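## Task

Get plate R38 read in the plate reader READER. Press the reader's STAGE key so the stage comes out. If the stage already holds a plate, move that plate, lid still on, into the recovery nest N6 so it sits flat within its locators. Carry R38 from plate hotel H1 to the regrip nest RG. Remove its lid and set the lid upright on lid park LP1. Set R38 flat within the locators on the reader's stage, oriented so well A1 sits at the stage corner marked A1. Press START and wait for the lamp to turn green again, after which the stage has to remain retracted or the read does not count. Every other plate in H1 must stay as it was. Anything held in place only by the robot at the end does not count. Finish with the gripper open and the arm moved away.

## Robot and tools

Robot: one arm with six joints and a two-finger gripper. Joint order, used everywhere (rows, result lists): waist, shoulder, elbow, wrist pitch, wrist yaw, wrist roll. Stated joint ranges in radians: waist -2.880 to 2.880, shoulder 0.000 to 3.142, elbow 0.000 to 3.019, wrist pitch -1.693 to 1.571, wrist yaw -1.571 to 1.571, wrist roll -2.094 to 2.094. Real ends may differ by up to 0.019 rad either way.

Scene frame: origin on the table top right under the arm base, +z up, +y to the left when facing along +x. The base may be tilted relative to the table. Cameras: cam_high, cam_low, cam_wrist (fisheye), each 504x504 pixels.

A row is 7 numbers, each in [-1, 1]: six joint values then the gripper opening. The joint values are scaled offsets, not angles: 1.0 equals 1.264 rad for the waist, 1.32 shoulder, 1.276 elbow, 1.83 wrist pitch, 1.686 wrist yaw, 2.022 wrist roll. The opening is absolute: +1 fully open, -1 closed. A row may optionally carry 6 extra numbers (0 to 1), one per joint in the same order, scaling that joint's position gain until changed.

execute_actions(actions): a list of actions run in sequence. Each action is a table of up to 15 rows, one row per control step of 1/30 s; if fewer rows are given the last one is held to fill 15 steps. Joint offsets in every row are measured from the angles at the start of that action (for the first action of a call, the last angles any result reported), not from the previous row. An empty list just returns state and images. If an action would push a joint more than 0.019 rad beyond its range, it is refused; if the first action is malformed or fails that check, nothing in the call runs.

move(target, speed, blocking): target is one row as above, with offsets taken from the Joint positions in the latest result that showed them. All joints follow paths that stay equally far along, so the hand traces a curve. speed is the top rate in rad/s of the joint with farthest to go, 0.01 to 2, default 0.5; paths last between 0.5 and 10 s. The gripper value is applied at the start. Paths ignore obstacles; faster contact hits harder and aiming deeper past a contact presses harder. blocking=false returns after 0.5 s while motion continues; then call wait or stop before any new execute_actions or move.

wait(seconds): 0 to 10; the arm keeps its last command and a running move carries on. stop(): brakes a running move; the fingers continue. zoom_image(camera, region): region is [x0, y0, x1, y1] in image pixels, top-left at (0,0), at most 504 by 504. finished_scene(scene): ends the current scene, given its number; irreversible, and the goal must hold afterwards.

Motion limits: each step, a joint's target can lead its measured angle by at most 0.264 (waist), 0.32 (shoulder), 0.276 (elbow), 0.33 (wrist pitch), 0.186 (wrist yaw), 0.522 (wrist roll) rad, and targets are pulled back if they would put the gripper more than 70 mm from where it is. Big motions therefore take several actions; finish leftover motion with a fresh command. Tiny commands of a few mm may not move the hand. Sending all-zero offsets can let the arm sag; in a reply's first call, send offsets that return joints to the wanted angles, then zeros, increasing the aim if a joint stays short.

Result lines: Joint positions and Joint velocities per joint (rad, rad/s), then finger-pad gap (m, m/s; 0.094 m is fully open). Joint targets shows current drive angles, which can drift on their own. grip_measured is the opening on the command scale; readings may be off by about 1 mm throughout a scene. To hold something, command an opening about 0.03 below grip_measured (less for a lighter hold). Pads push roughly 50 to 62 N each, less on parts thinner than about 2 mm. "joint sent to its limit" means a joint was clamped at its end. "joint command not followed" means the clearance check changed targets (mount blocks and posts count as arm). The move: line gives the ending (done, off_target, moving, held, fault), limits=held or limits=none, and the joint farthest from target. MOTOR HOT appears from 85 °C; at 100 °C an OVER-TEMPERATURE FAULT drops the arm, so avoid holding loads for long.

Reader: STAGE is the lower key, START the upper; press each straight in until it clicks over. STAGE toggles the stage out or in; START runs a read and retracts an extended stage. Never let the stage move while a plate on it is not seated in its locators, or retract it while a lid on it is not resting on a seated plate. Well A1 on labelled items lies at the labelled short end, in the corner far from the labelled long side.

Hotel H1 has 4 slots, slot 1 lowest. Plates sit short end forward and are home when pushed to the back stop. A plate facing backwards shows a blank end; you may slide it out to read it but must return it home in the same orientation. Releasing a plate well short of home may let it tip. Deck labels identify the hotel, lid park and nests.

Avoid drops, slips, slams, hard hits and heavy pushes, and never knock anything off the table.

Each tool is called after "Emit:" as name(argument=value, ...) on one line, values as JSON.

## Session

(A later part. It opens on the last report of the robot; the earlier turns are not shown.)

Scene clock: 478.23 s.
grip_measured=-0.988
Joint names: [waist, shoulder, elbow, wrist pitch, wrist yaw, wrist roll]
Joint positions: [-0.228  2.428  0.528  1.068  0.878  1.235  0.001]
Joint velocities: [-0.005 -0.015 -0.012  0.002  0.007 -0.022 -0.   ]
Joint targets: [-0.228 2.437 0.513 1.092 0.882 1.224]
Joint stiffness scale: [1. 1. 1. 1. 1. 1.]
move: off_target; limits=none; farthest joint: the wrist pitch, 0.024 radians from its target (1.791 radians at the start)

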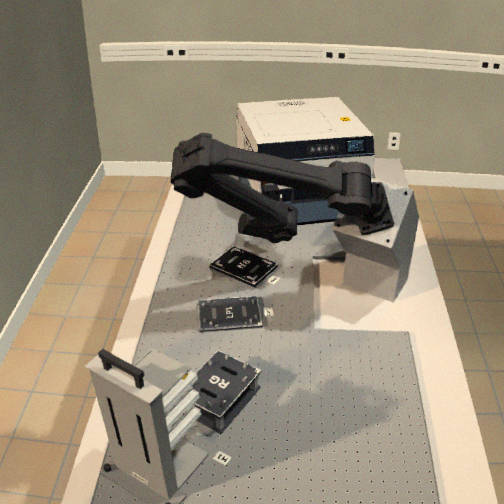

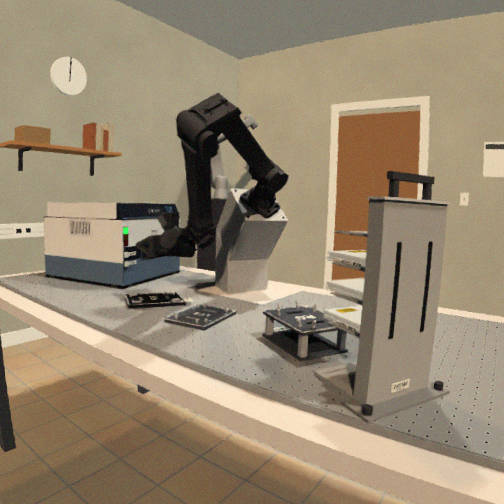

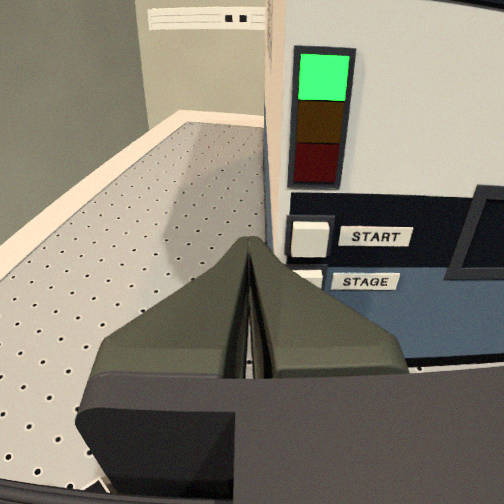

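Emit:
zoom_image(camera="cam_wrist", region=[0, 230, 200, 504])

Emit:
zoom_image(camera="cam_wrist", region=[60, 100, 290, 330])

Emit:
zoom_image(camera="cam_wrist", region=[252, 0, 504, 380])

Region (0, 230, 200, 504) of cam_wrist's 504x504 image, scaled by 1.839, with more detail than that image has; it fills the left 368 columns of this view, and the rest is white.

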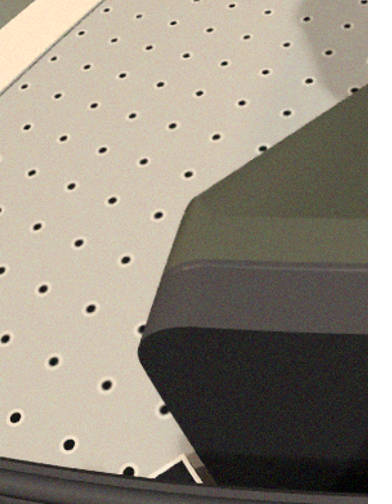

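Region (60, 100, 290, 330) of cam_wrist's 504x504 image, scaled by 2.191, with more detail than that image has.

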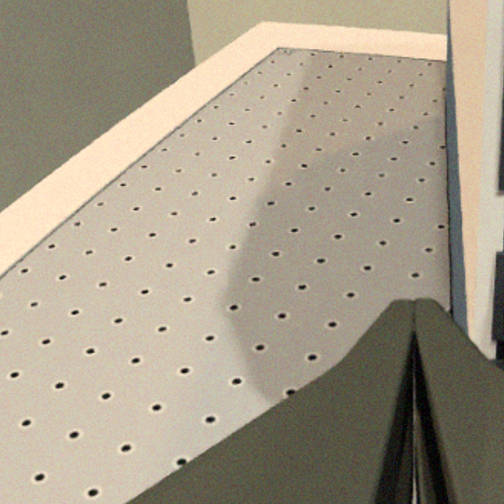

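Region (252, 0, 504, 380) of cam_wrist's 504x504 image, scaled by 1.326, with more detail than that image has; it fills the left 334 columns of this view, and the rest is white.

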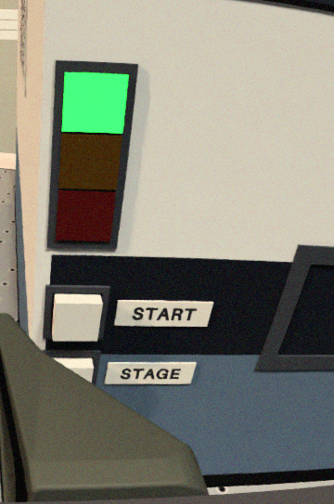

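Emit:
zoom_image(camera="cam_wrist", region=[260, 190, 380, 310])

Region (260, 190, 380, 310) of cam_wrist's 504x504 image, scaled by 4.200, with more detail than that image has.

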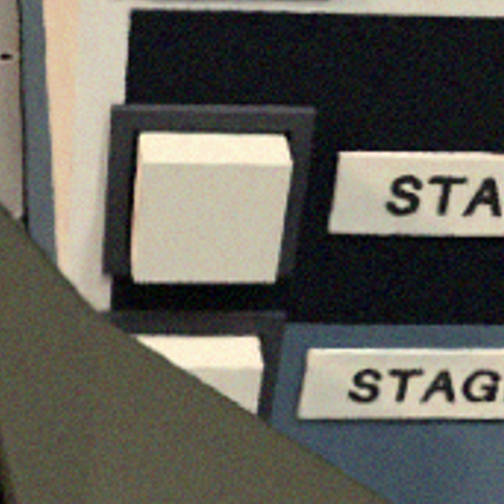

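Emit:
execute_actions(actions=[])

Scene clock: 594.20 s.
grip_measured=-0.988
Joint names: [waist, shoulder, elbow, wrist pitch, wrist yaw, wrist roll]
Joint positions: [-0.228  2.428  0.528  1.068  0.878  1.234  0.001]
Joint velocities: [-0.024 -0.005  0.002 -0.007 -0.022  0.037 -0.   ]
Joint targets: [-0.228 2.437 0.513 1.092 0.882 1.224]
Joint stiffness scale: [1. 1. 1. 1. 1. 1.]

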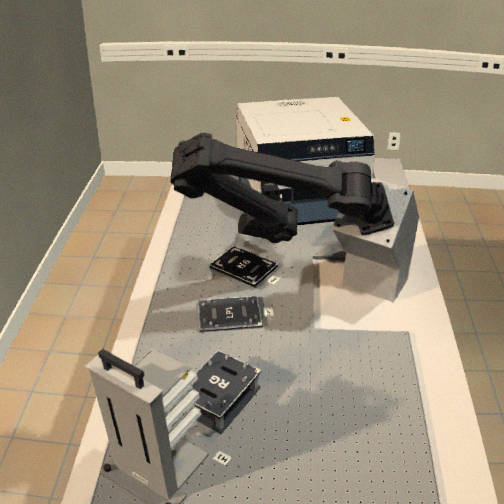

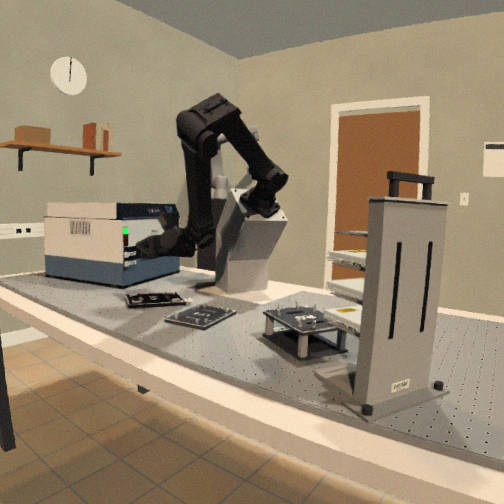

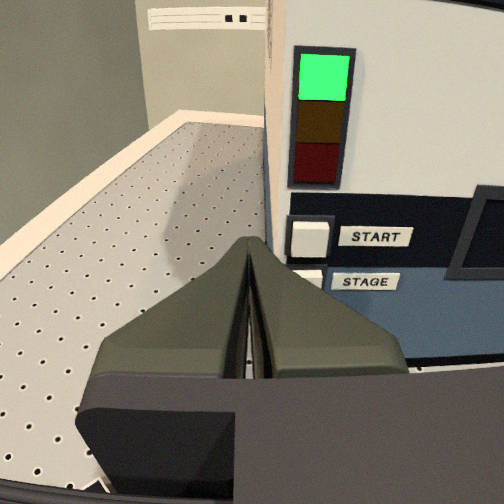

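Emit:
move(target=[0.0328, 0.2011, 0.1348, 0.0219, 0.0291, 0.0351, -1], speed=0.35)

Scene clock: 643.93 s.
grip_measured=-0.988
Joint names: [waist, shoulder, elbow, wrist pitch, wrist yaw, wrist roll]
Joint positions: [-0.201  2.68   0.698  1.086  0.922  1.294  0.001]
Joint velocities: [-0.005 -0.015 -0.002 -0.007 -0.051  0.066  0.001]
Joint targets: [-0.186 2.694 0.700 1.109 0.927 1.305]
Joint stiffness scale: [1. 1. 1. 1. 1. 1.]
move: off_target; limits=none; farthest joint: the wrist pitch, 0.023 radians from its target (0.040 radians at the start)

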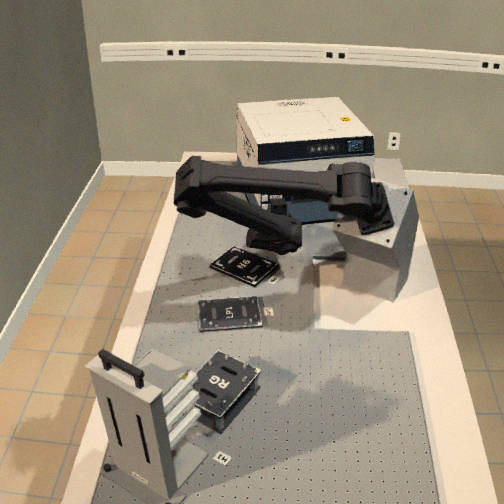

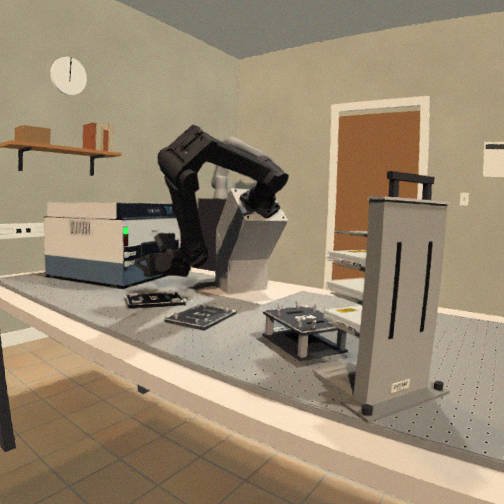

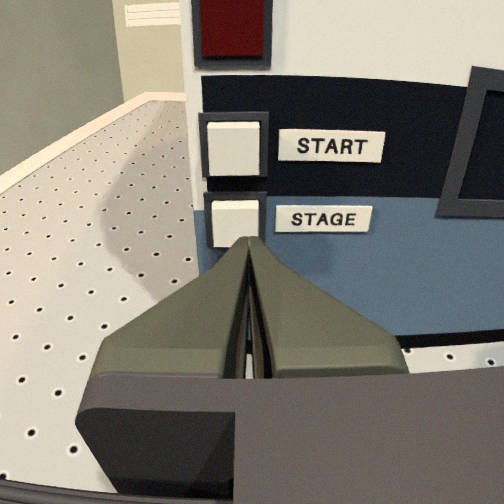

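Emit:
zoom_image(camera="cam_wrist", region=[180, 100, 330, 280])

Region (180, 100, 330, 280) of cam_wrist's 504x504 image, scaled by 2.800, with more detail than that image has.

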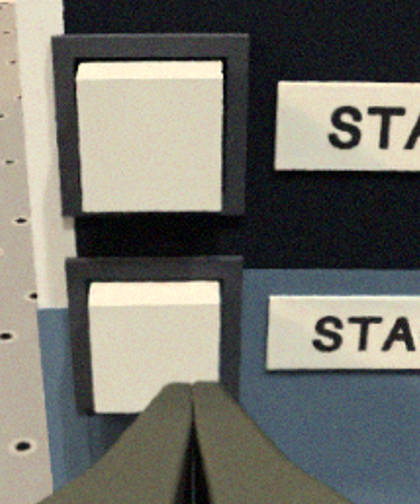

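Emit:
move(target=[-0.0396, 0.0413, 0.047, 0.035, -0.0225, -0.0341, -1], speed=0.12)

Scene clock: 683.73 s.
grip_measured=-0.988
Joint names: [waist, shoulder, elbow, wrist pitch, wrist yaw, wrist roll]
Joint positions: [-0.238  2.713  0.754  1.126  0.889  1.236  0.001]
Joint velocities: [-0.005 -0.005  0.017 -0.012 -0.022 -0.007 -0.001]
Joint targets: [-0.252 2.734 0.758 1.149 0.884 1.225]
Joint stiffness scale: [1. 1. 1. 1. 1. 1.]
move: off_target; limits=none; farthest joint: the wrist pitch, 0.024 radians from its target (0.065 radians at the start)

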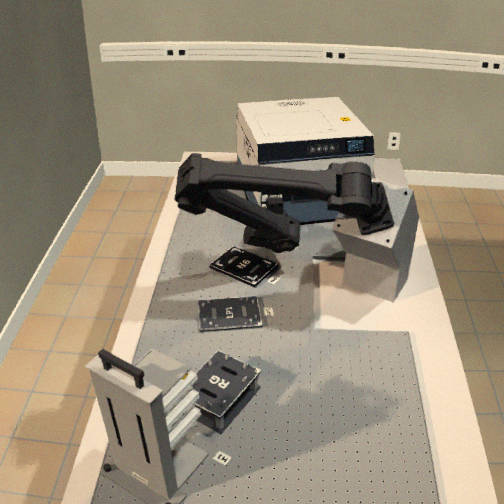

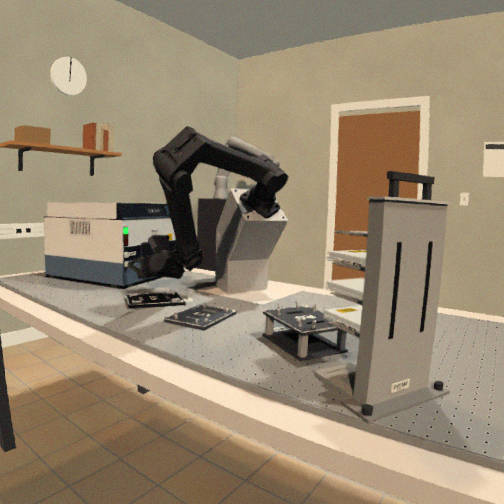

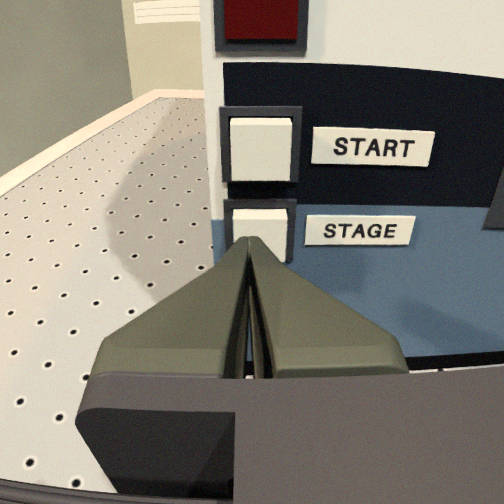

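Emit:
execute_actions(actions=[[[-0.0111,0.0172,0.0031,0.0128,-0.003,-0.0054,-1],[-0.0111,0.0187,0.0035,0.0131,-0.003,-0.0054,-1],[-0.0118,0.0202,0.0042,0.0134,-0.003,-0.0054,-1],[-0.0125,0.0216,0.005,0.0138,-0.0033,-0.0058,-1],[-0.0137,0.0222,0.0059,0.0143,-0.0039,-0.0066,-1],[-0.0149,0.0228,0.0068,0.0148,-0.0045,-0.0075,-1],[-0.0161,0.0234,0.0077,0.0153,-0.0051,-0.0083,-1],[-0.0172,0.024,0.0086,0.0158,-0.0057,-0.0092,-1],[-0.0184,0.0246,0.0095,0.0163,-0.0063,-0.01,-1],[-0.0195,0.0252,0.0104,0.0168,-0.0069,-0.0108,-1],[-0.0207,0.0258,0.0113,0.0173,-0.0075,-0.0117,-1],[-0.0218,0.0263,0.0122,0.0179,-0.008,-0.0125,-1]]])

Scene clock: 701.20 s.
grip_measured=-0.988
Joint names: [waist, shoulder, elbow, wrist pitch, wrist yaw, wrist roll]
Joint positions: [-0.249  2.724  0.766  1.134  0.88   1.225  0.001]
Joint velocities: [-0.034 -0.015 -0.007  0.007 -0.051 -0.125 -0.   ]
Joint targets: [-0.265 2.748 0.770 1.158 0.876 1.211]
Joint stiffness scale: [1. 1. 1. 1. 1. 1.]

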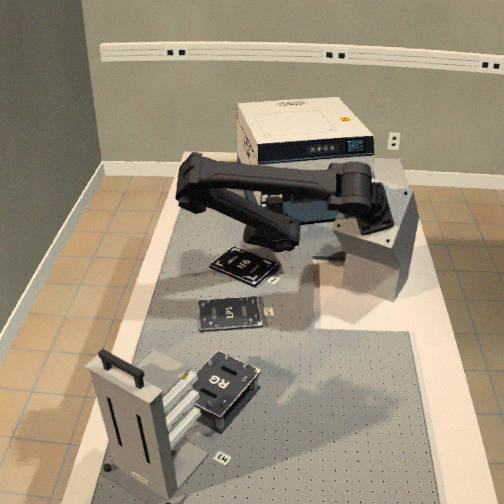

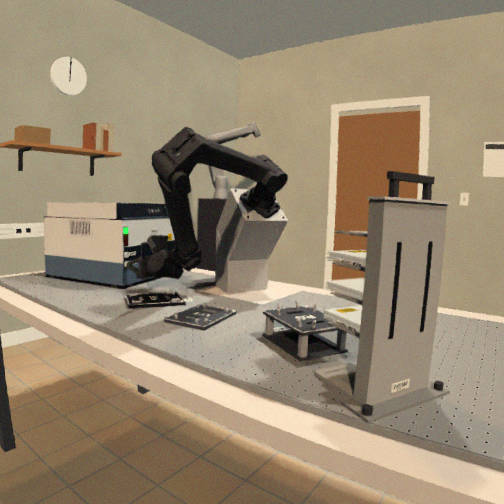

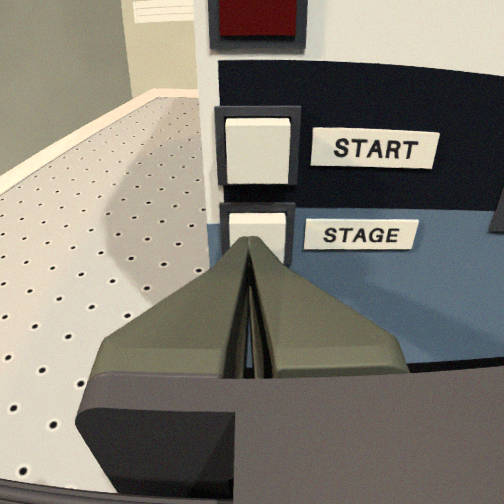

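Emit:
execute_actions(actions=[[[-0.0141,0.0191,0.0041,0.0137,-0.003,-0.0078,-1],[-0.0155,0.02,0.005,0.0142,-0.0036,-0.0088,-1],[-0.0169,0.0209,0.006,0.0148,-0.0043,-0.0097,-1],[-0.0183,0.0219,0.0069,0.0153,-0.0049,-0.0106,-1],[-0.0197,0.0228,0.0079,0.0158,-0.0056,-0.0115,-1],[-0.0211,0.0237,0.0088,0.0164,-0.0062,-0.0124,-1],[-0.0226,0.0246,0.0098,0.0169,-0.0068,-0.0134,-1],[-0.024,0.0255,0.0107,0.0175,-0.0075,-0.0143,-1],[-0.0254,0.0265,0.0117,0.018,-0.0081,-0.0152,-1],[-0.0268,0.0274,0.0127,0.0186,-0.0087,-0.0161,-1],[-0.0282,0.0283,0.0136,0.0191,-0.0094,-0.017,-1],[-0.0296,0.0292,0.0146,0.0197,-0.01,-0.0179,-1],[-0.031,0.0301,0.0155,0.0202,-0.0106,-0.0189,-1],[-0.0324,0.0311,0.0165,0.0208,-0.0113,-0.0198,-1]]])

Emit:
wait(seconds=0.5)

Scene clock: 710.97 s.
grip_measured=-0.988
Joint names: [waist, shoulder, elbow, wrist pitch, wrist yaw, wrist roll]
Joint positions: [-0.261  2.736  0.776  1.152  0.868  1.2    0.001]
Joint velocities: [-0.044  0.015  0.012  0.017 -0.037 -0.066 -0.001]
Joint targets: [-0.290 2.765 0.787 1.172 0.861 1.184]
Joint stiffness scale: [1. 1. 1. 1. 1. 1.]

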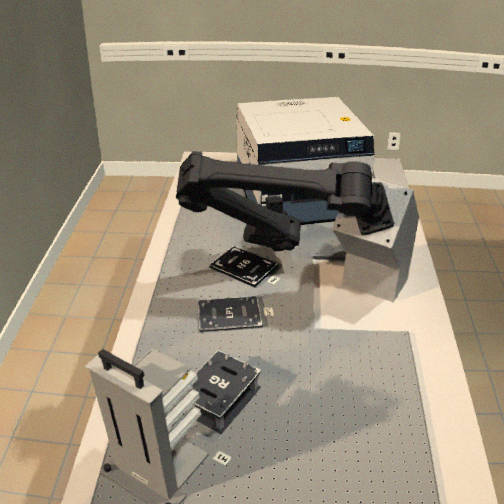

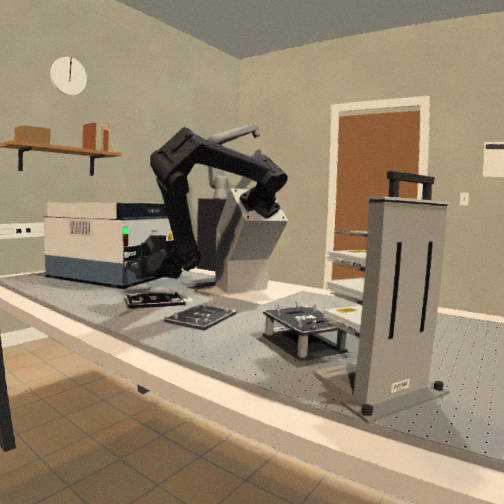

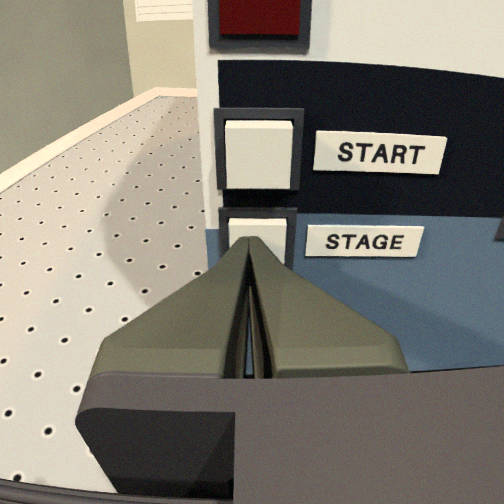

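Scene clock: 711.47 s.
grip_measured=-0.988
Joint names: [waist, shoulder, elbow, wrist pitch, wrist yaw, wrist roll]
Joint positions: [-0.262  2.736  0.776  1.153  0.868  1.195  0.001]
Joint velocities: [ 0.015 -0.005 -0.012  0.012 -0.051  0.037  0.001]
Joint targets: [-0.290 2.765 0.787 1.172 0.861 1.185]
Joint stiffness scale: [1. 1. 1. 1. 1. 1.]
wait: 0.50 s; at rest by 0.33 s

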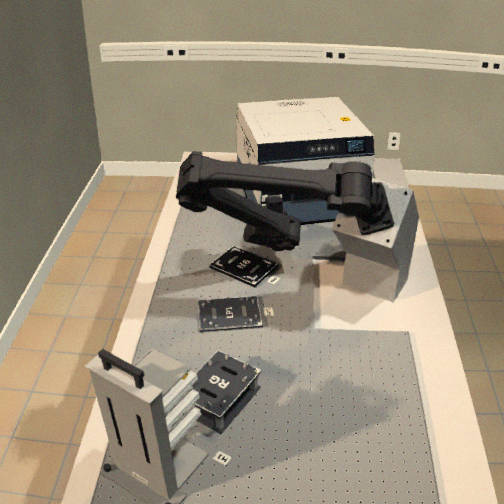

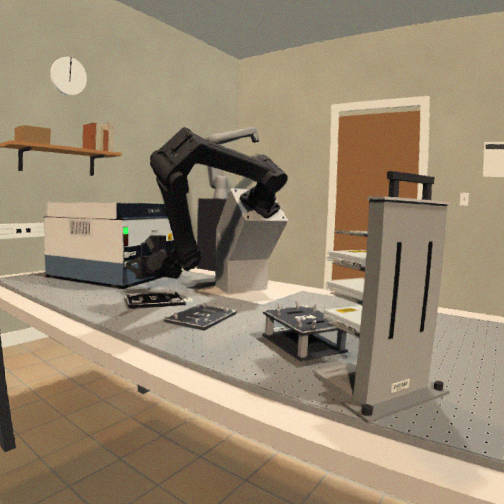

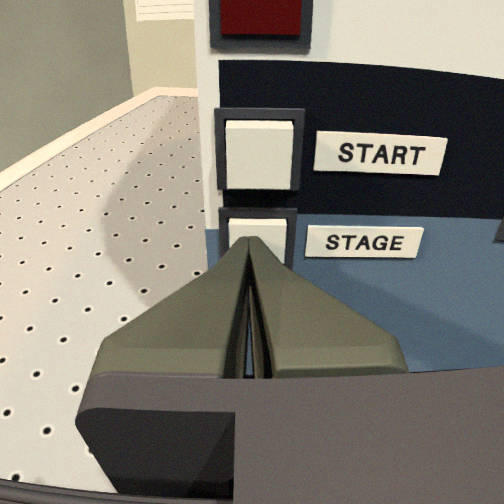

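Emit:
execute_actions(actions=[[[-0.0234,0.0222,0.0096,0.0104,-0.0042,-0.005,-1],[-0.0247,0.0224,0.0105,0.0104,-0.0042,-0.005,-1],[-0.026,0.0227,0.0114,0.0104,-0.0042,-0.005,-1],[-0.0272,0.0229,0.0124,0.0104,-0.0042,-0.005,-1],[-0.0285,0.0231,0.0133,0.0104,-0.0042,-0.005,-1],[-0.0297,0.0233,0.0143,0.0104,-0.0042,-0.005,-1],[-0.031,0.0236,0.0152,0.0104,-0.0042,-0.005,-1],[-0.0323,0.0238,0.0161,0.0104,-0.0042,-0.005,-1],[-0.0335,0.024,0.0171,0.0104,-0.0042,-0.005,-1],[-0.0348,0.0242,0.018,0.0104,-0.0042,-0.005,-1]]])

Scene clock: 721.37 s.
grip_measured=-0.988
Joint names: [waist, shoulder, elbow, wrist pitch, wrist yaw, wrist roll]
Joint positions: [-0.269  2.74   0.784  1.153  0.866  1.194  0.001]
Joint velocities: [-0.005  0.005  0.007  0.002 -0.051 -0.022 -0.001]
Joint targets: [-0.306 2.768 0.799 1.172 0.861 1.185]
Joint stiffness scale: [1. 1. 1. 1. 1. 1.]

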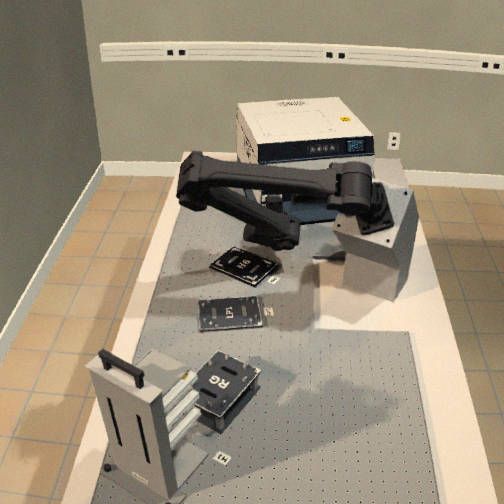

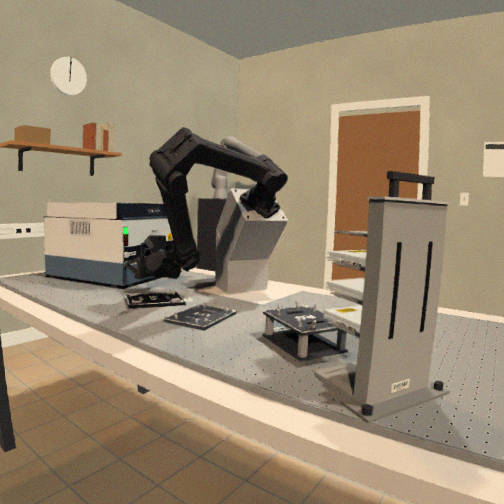

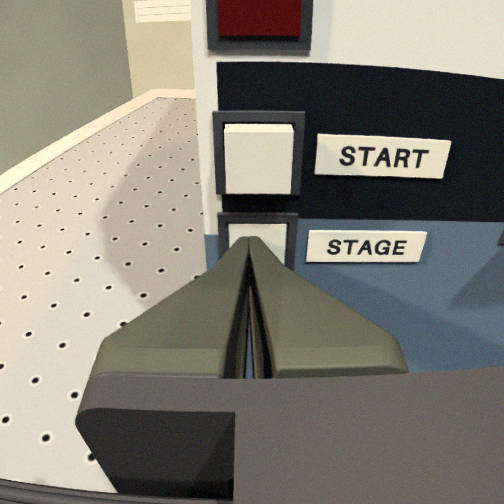

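Emit:
move(target=[0.0678, -0.0308, -0.0571, -0.028, 0.0335, 0.0502, -1], speed=0.25)

Scene clock: 726.93 s.
grip_measured=-0.988
Joint names: [waist, shoulder, elbow, wrist pitch, wrist yaw, wrist roll]
Joint positions: [-0.194  2.721  0.732  1.122  0.919  1.285  0.001]
Joint velocities: [-0.005 -0.005 -0.017 -0.012 -0.051  0.007  0.001]
Joint targets: [-0.183 2.699 0.711 1.102 0.923 1.296]
Joint stiffness scale: [1. 1. 1. 1. 1. 1.]
move: off_target; limits=none; farthest joint: the shoulder, 0.022 radians from its target (0.040 radians at the start)

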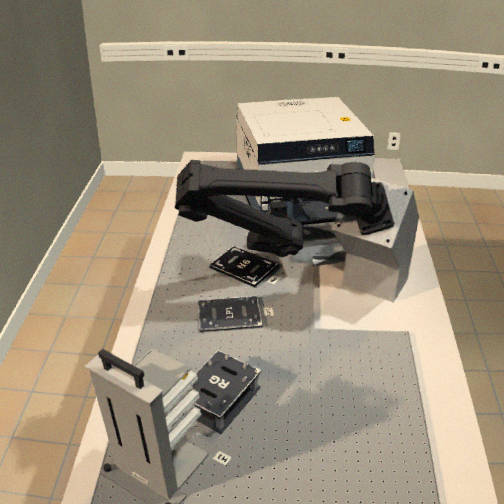

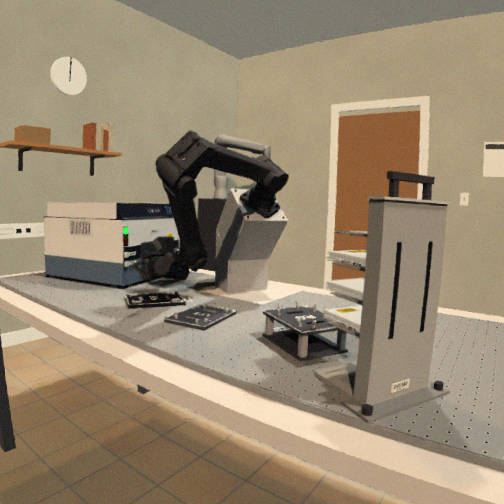

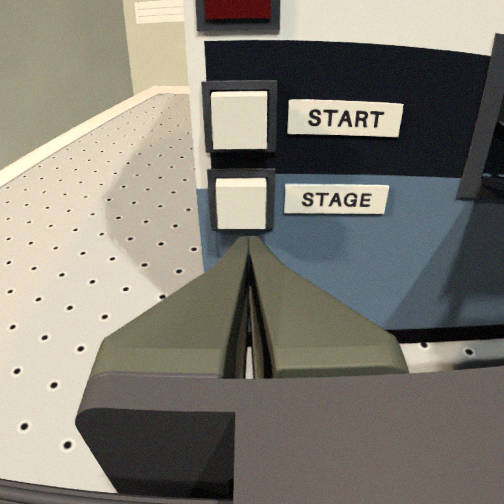

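Emit:
zoom_image(camera="cam_high", region=[250, 160, 390, 280])

Emit:
zoom_image(camera="cam_low", region=[110, 200, 250, 300])

Region (250, 160, 390, 280) of cam_high's 504x504 image, scaled by 3.600, with more detail than that image has; it fills the top 432 rows of this view, and the rest is white.

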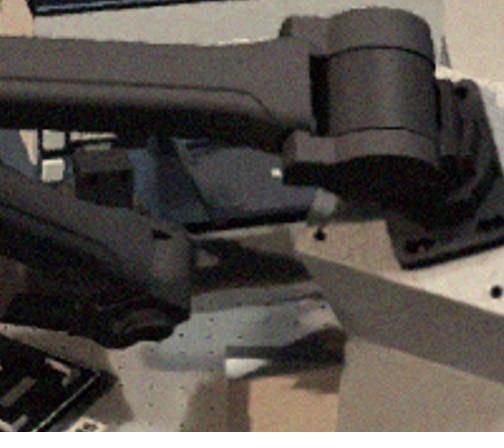

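Region (110, 200, 250, 300) of cam_low's 504x504 image, scaled by 3.600, with more detail than that image has; it fills the top 360 rows of this view, and the rest is white.

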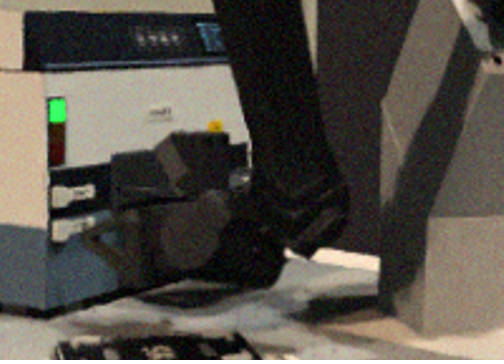

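Emit:
zoom_image(camera="cam_high", region=[80, 340, 244, 504])

Region (80, 340, 244, 504) of cam_high's 504x504 image, scaled by 3.073, with more detail than that image has.

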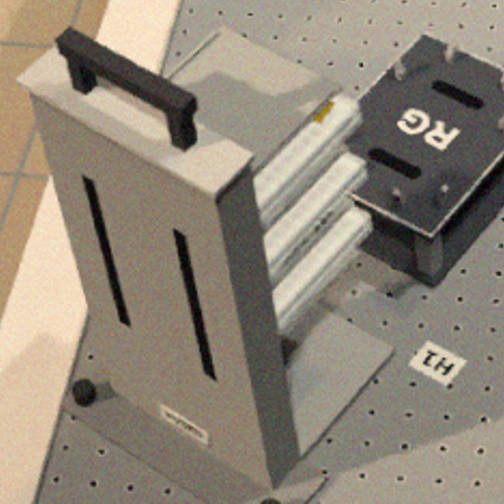

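Emit:
zoom_image(camera="cam_high", region=[130, 340, 214, 424])

Emit:
zoom_image(camera="cam_low", region=[250, 210, 400, 400])

Region (130, 340, 214, 424) of cam_high's 504x504 image, scaled by 6.000, with more detail than that image has.

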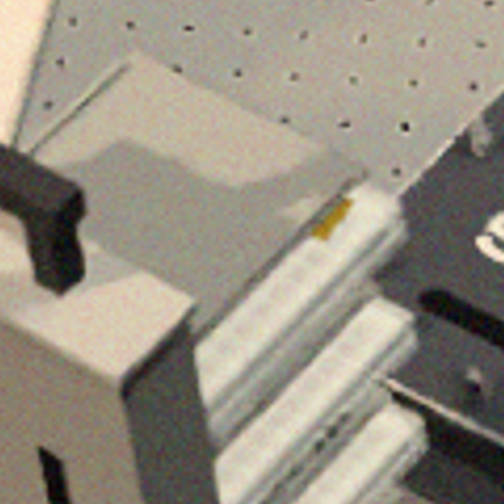

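Region (250, 210, 400, 400) of cam_low's 504x504 image, scaled by 2.653, with more detail than that image has; it fills the left 398 columns of this view, and the rest is white.

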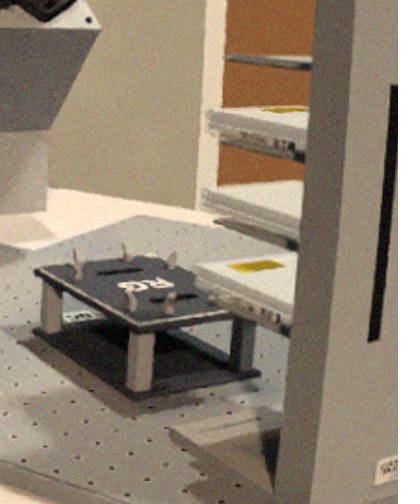

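Emit:
zoom_image(camera="cam_low", region=[322, 244, 372, 274])

Emit:
zoom_image(camera="cam_low", region=[318, 304, 368, 340])

Emit:
zoom_image(camera="cam_high", region=[165, 395, 205, 435])

Region (322, 244, 372, 274) of cam_low's 504x504 image, scaled by 10.080, with more detail than that image has; it fills the top 302 rows of this view, and the rest is white.

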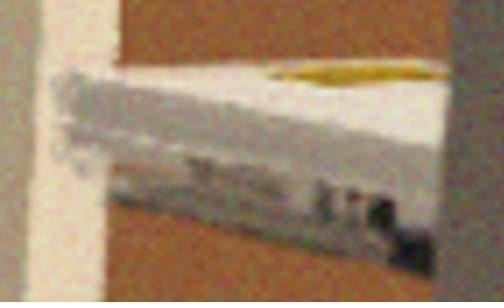

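Region (318, 304, 368, 340) of cam_low's 504x504 image, scaled by 10.080, with more detail than that image has; it fills the top 363 rows of this view, and the rest is white.

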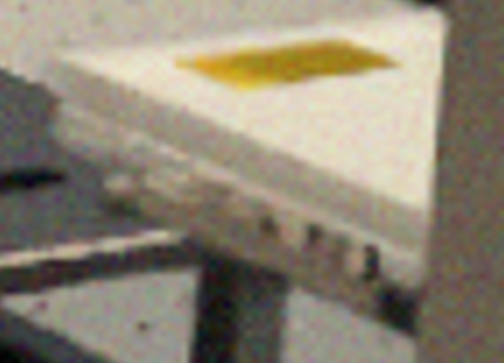

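Region (165, 395, 205, 435) of cam_high's 504x504 image, scaled by 12.600, with more detail than that image has.

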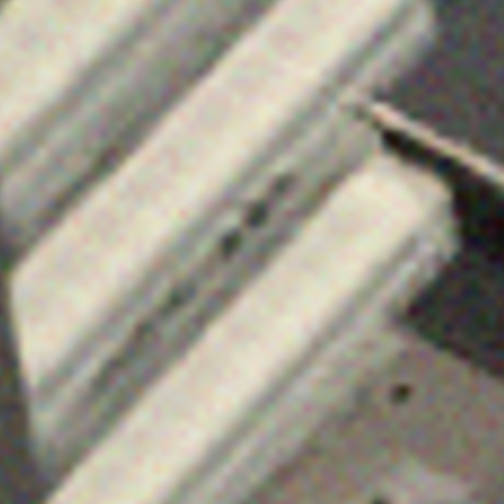

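Emit:
zoom_image(camera="cam_high", region=[185, 345, 275, 435])

Emit:
zoom_image(camera="cam_low", region=[255, 290, 355, 370])

Region (185, 345, 275, 435) of cam_high's 504x504 image, scaled by 5.600, with more detail than that image has.

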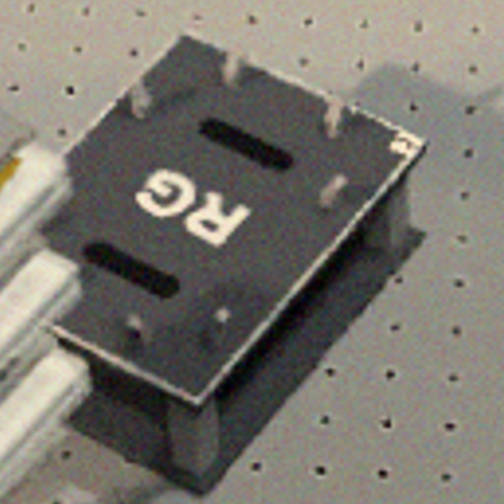

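Region (255, 290, 355, 370) of cam_low's 504x504 image, scaled by 5.040, with more detail than that image has; it fills the top 403 rows of this view, and the rest is white.

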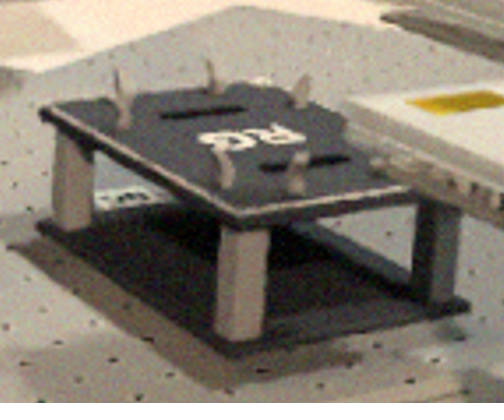

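Emit:
zoom_image(camera="cam_low", region=[120, 230, 190, 290])

Region (120, 230, 190, 290) of cam_low's 504x504 image, scaled by 7.200, with more detail than that image has; it fills the top 432 rows of this view, and the rest is white.

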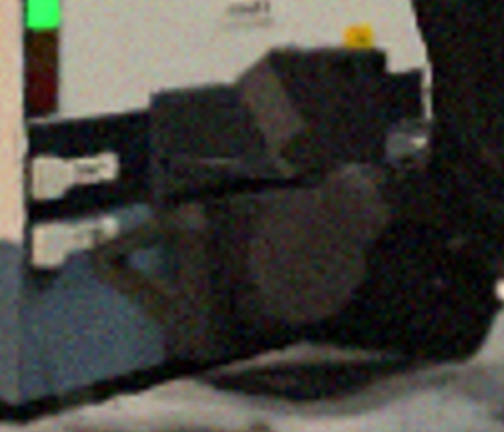

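Emit:
move(target=[0.0744, -0.622, -0.0878, 0.0153, -0.1299, -0.141, -1], speed=0.8)

Scene clock: 848.67 s.
grip_measured=-0.988
Joint names: [waist, shoulder, elbow, wrist pitch, wrist yaw, wrist roll]
Joint positions: [-0.113  1.894  0.625  1.131  0.704  1.011  0.001]
Joint velocities: [-0.005 -0.005 -0.007  0.007 -0.007 -0.022 -0.   ]
Joint targets: [-0.100 1.900 0.620 1.150 0.700 0.999]
Joint stiffness scale: [1. 1. 1. 1. 1. 1.]
move: done; limits=none; farthest joint: the wrist pitch, 0.019 radians from its target (0.028 radians at the start)

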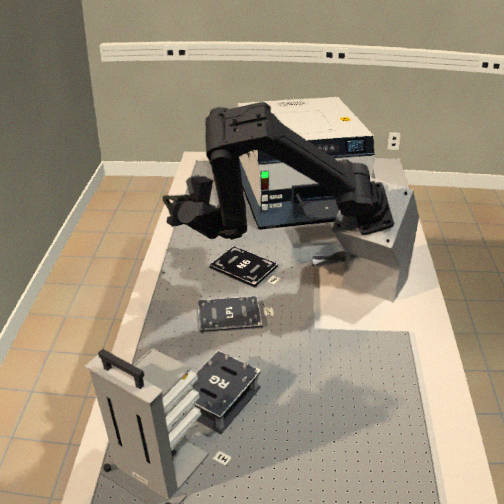

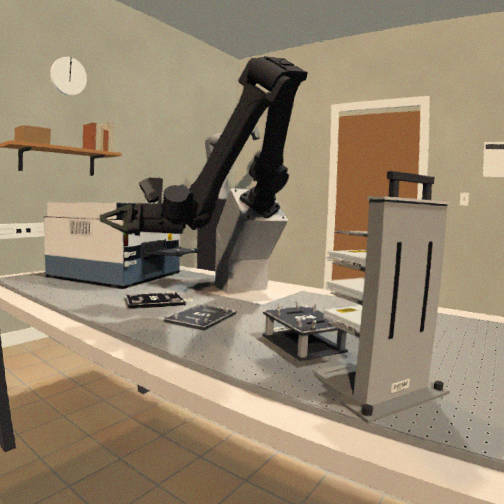

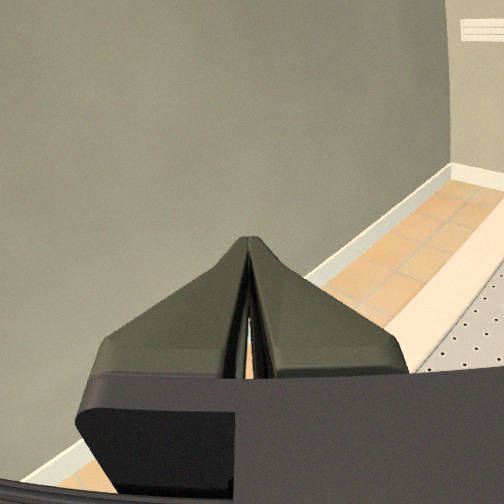

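Emit:
zoom_image(camera="cam_high", region=[270, 170, 360, 240])

Emit:
zoom_image(camera="cam_low", region=[90, 170, 230, 290])

Region (270, 170, 360, 240) of cam_high's 504x504 image, scaled by 5.600, with more detail than that image has.

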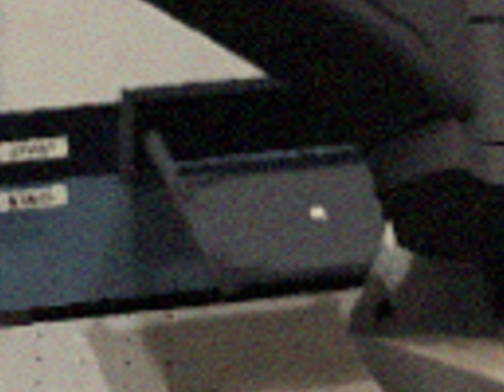

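Region (90, 170, 230, 290) of cam_low's 504x504 image, scaled by 3.600, with more detail than that image has; it fills the top 432 rows of this view, and the rest is white.

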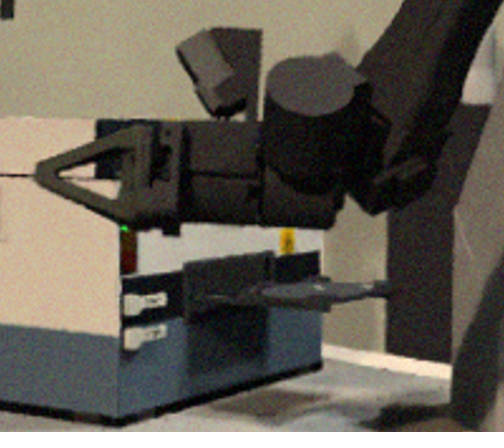

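Emit:
move(target=[0.5352, -0.314, -0.0878, 0.0656, -0.6397, -0.4397, 1], speed=0.9)

Scene clock: 860.87 s.
grip_measured=+1.000
Joint names: [waist, shoulder, elbow, wrist pitch, wrist yaw, wrist roll]
Joint positions: [ 0.565  1.496  0.517  1.224 -0.372  0.132  0.094]
Joint velocities: [ 0.005 -0.005 -0.007  0.002  0.007 -0.037  0.   ]
Joint targets: [0.563 1.480 0.513 1.251 -0.375 0.121]
Joint stiffness scale: [1. 1. 1. 1. 1. 1.]
move: off_target; limits=none; farthest joint: the wrist pitch, 0.027 radians from its target (0.120 radians at the start)

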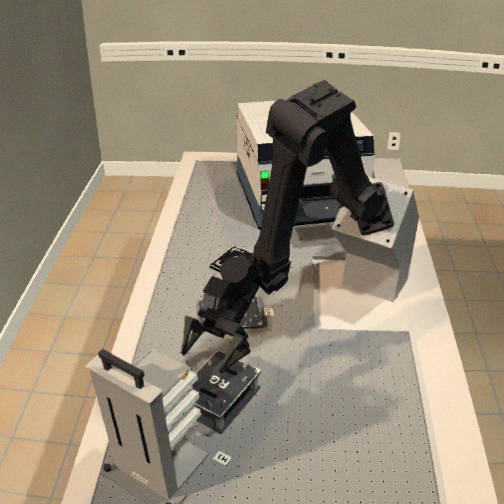

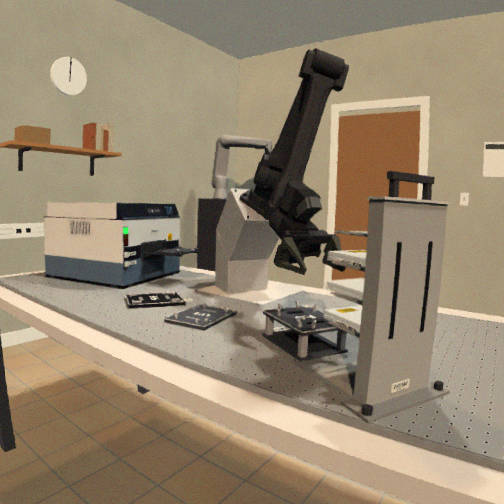

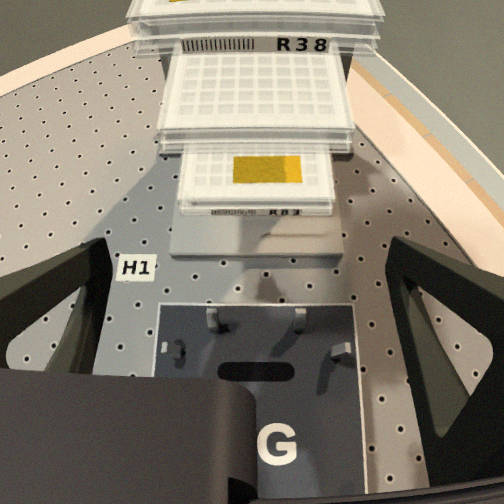

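Emit:
zoom_image(camera="cam_wrist", region=[115, 0, 255, 80])

Emit:
zoom_image(camera="cam_wrist", region=[260, 0, 400, 80])

Region (115, 0, 255, 80) of cam_wrist's 504x504 image, scaled by 3.600, with more detail than that image has; it fills the top 288 rows of this view, and the rest is white.

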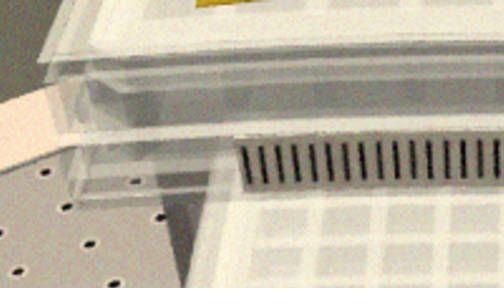

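Region (260, 0, 400, 80) of cam_wrist's 504x504 image, scaled by 3.600, with more detail than that image has; it fills the top 288 rows of this view, and the rest is white.

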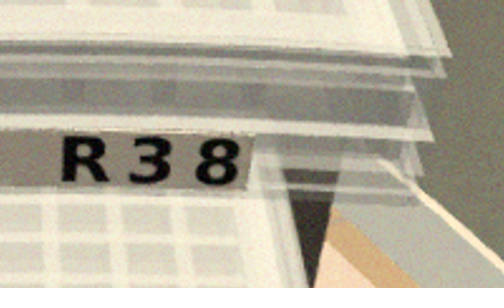

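Emit:
zoom_image(camera="cam_high", region=[170, 310, 260, 390])

Emit:
zoom_image(camera="cam_low", region=[265, 200, 365, 290])

Region (170, 310, 260, 390) of cam_high's 504x504 image, scaled by 5.600, with more detail than that image has.

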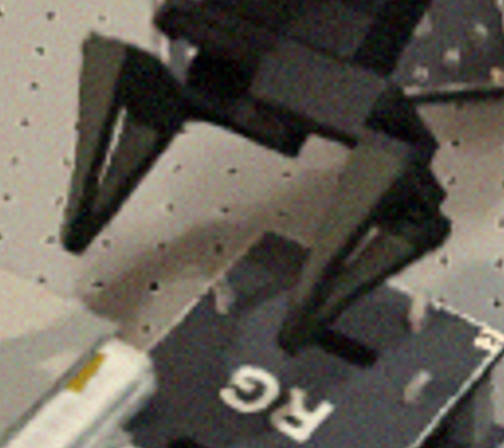

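Region (265, 200, 365, 290) of cam_low's 504x504 image, scaled by 5.040, with more detail than that image has; it fills the top 454 rows of this view, and the rest is white.

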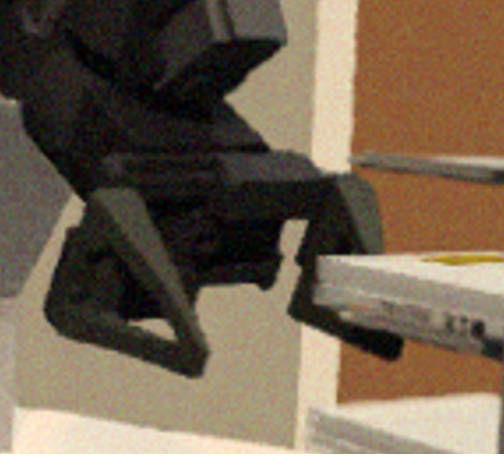

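Emit:
zoom_image(camera="cam_wrist", region=[340, 220, 504, 384])

Emit:
zoom_image(camera="cam_wrist", region=[140, 290, 380, 420])

Region (340, 220, 504, 384) of cam_wrist's 504x504 image, scaled by 3.073, with more detail than that image has.

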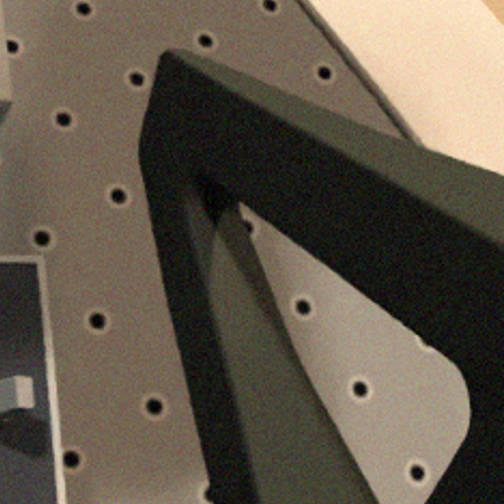

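Region (140, 290, 380, 420) of cam_wrist's 504x504 image, scaled by 2.100, with more detail than that image has; it fills the top 273 rows of this view, and the rest is white.

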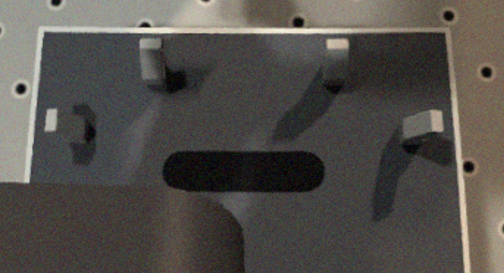

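Emit:
zoom_image(camera="cam_wrist", region=[345, 0, 405, 70])

Emit:
zoom_image(camera="cam_wrist", region=[110, 0, 170, 70])

Region (345, 0, 405, 70) of cam_wrist's 504x504 image, scaled by 7.200, with more detail than that image has; it fills the left 432 columns of this view, and the rest is white.

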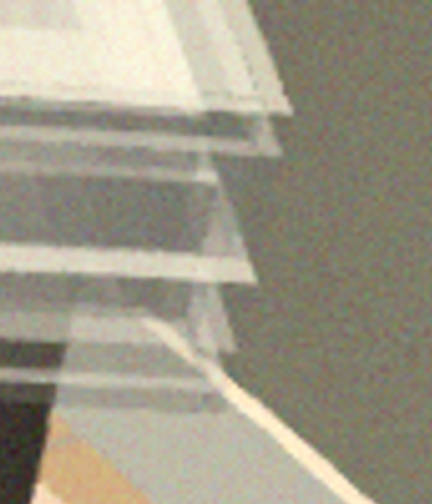

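Region (110, 0, 170, 70) of cam_wrist's 504x504 image, scaled by 7.200, with more detail than that image has; it fills the left 432 columns of this view, and the rest is white.

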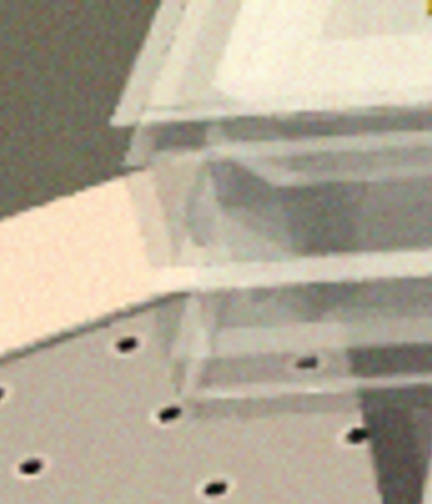

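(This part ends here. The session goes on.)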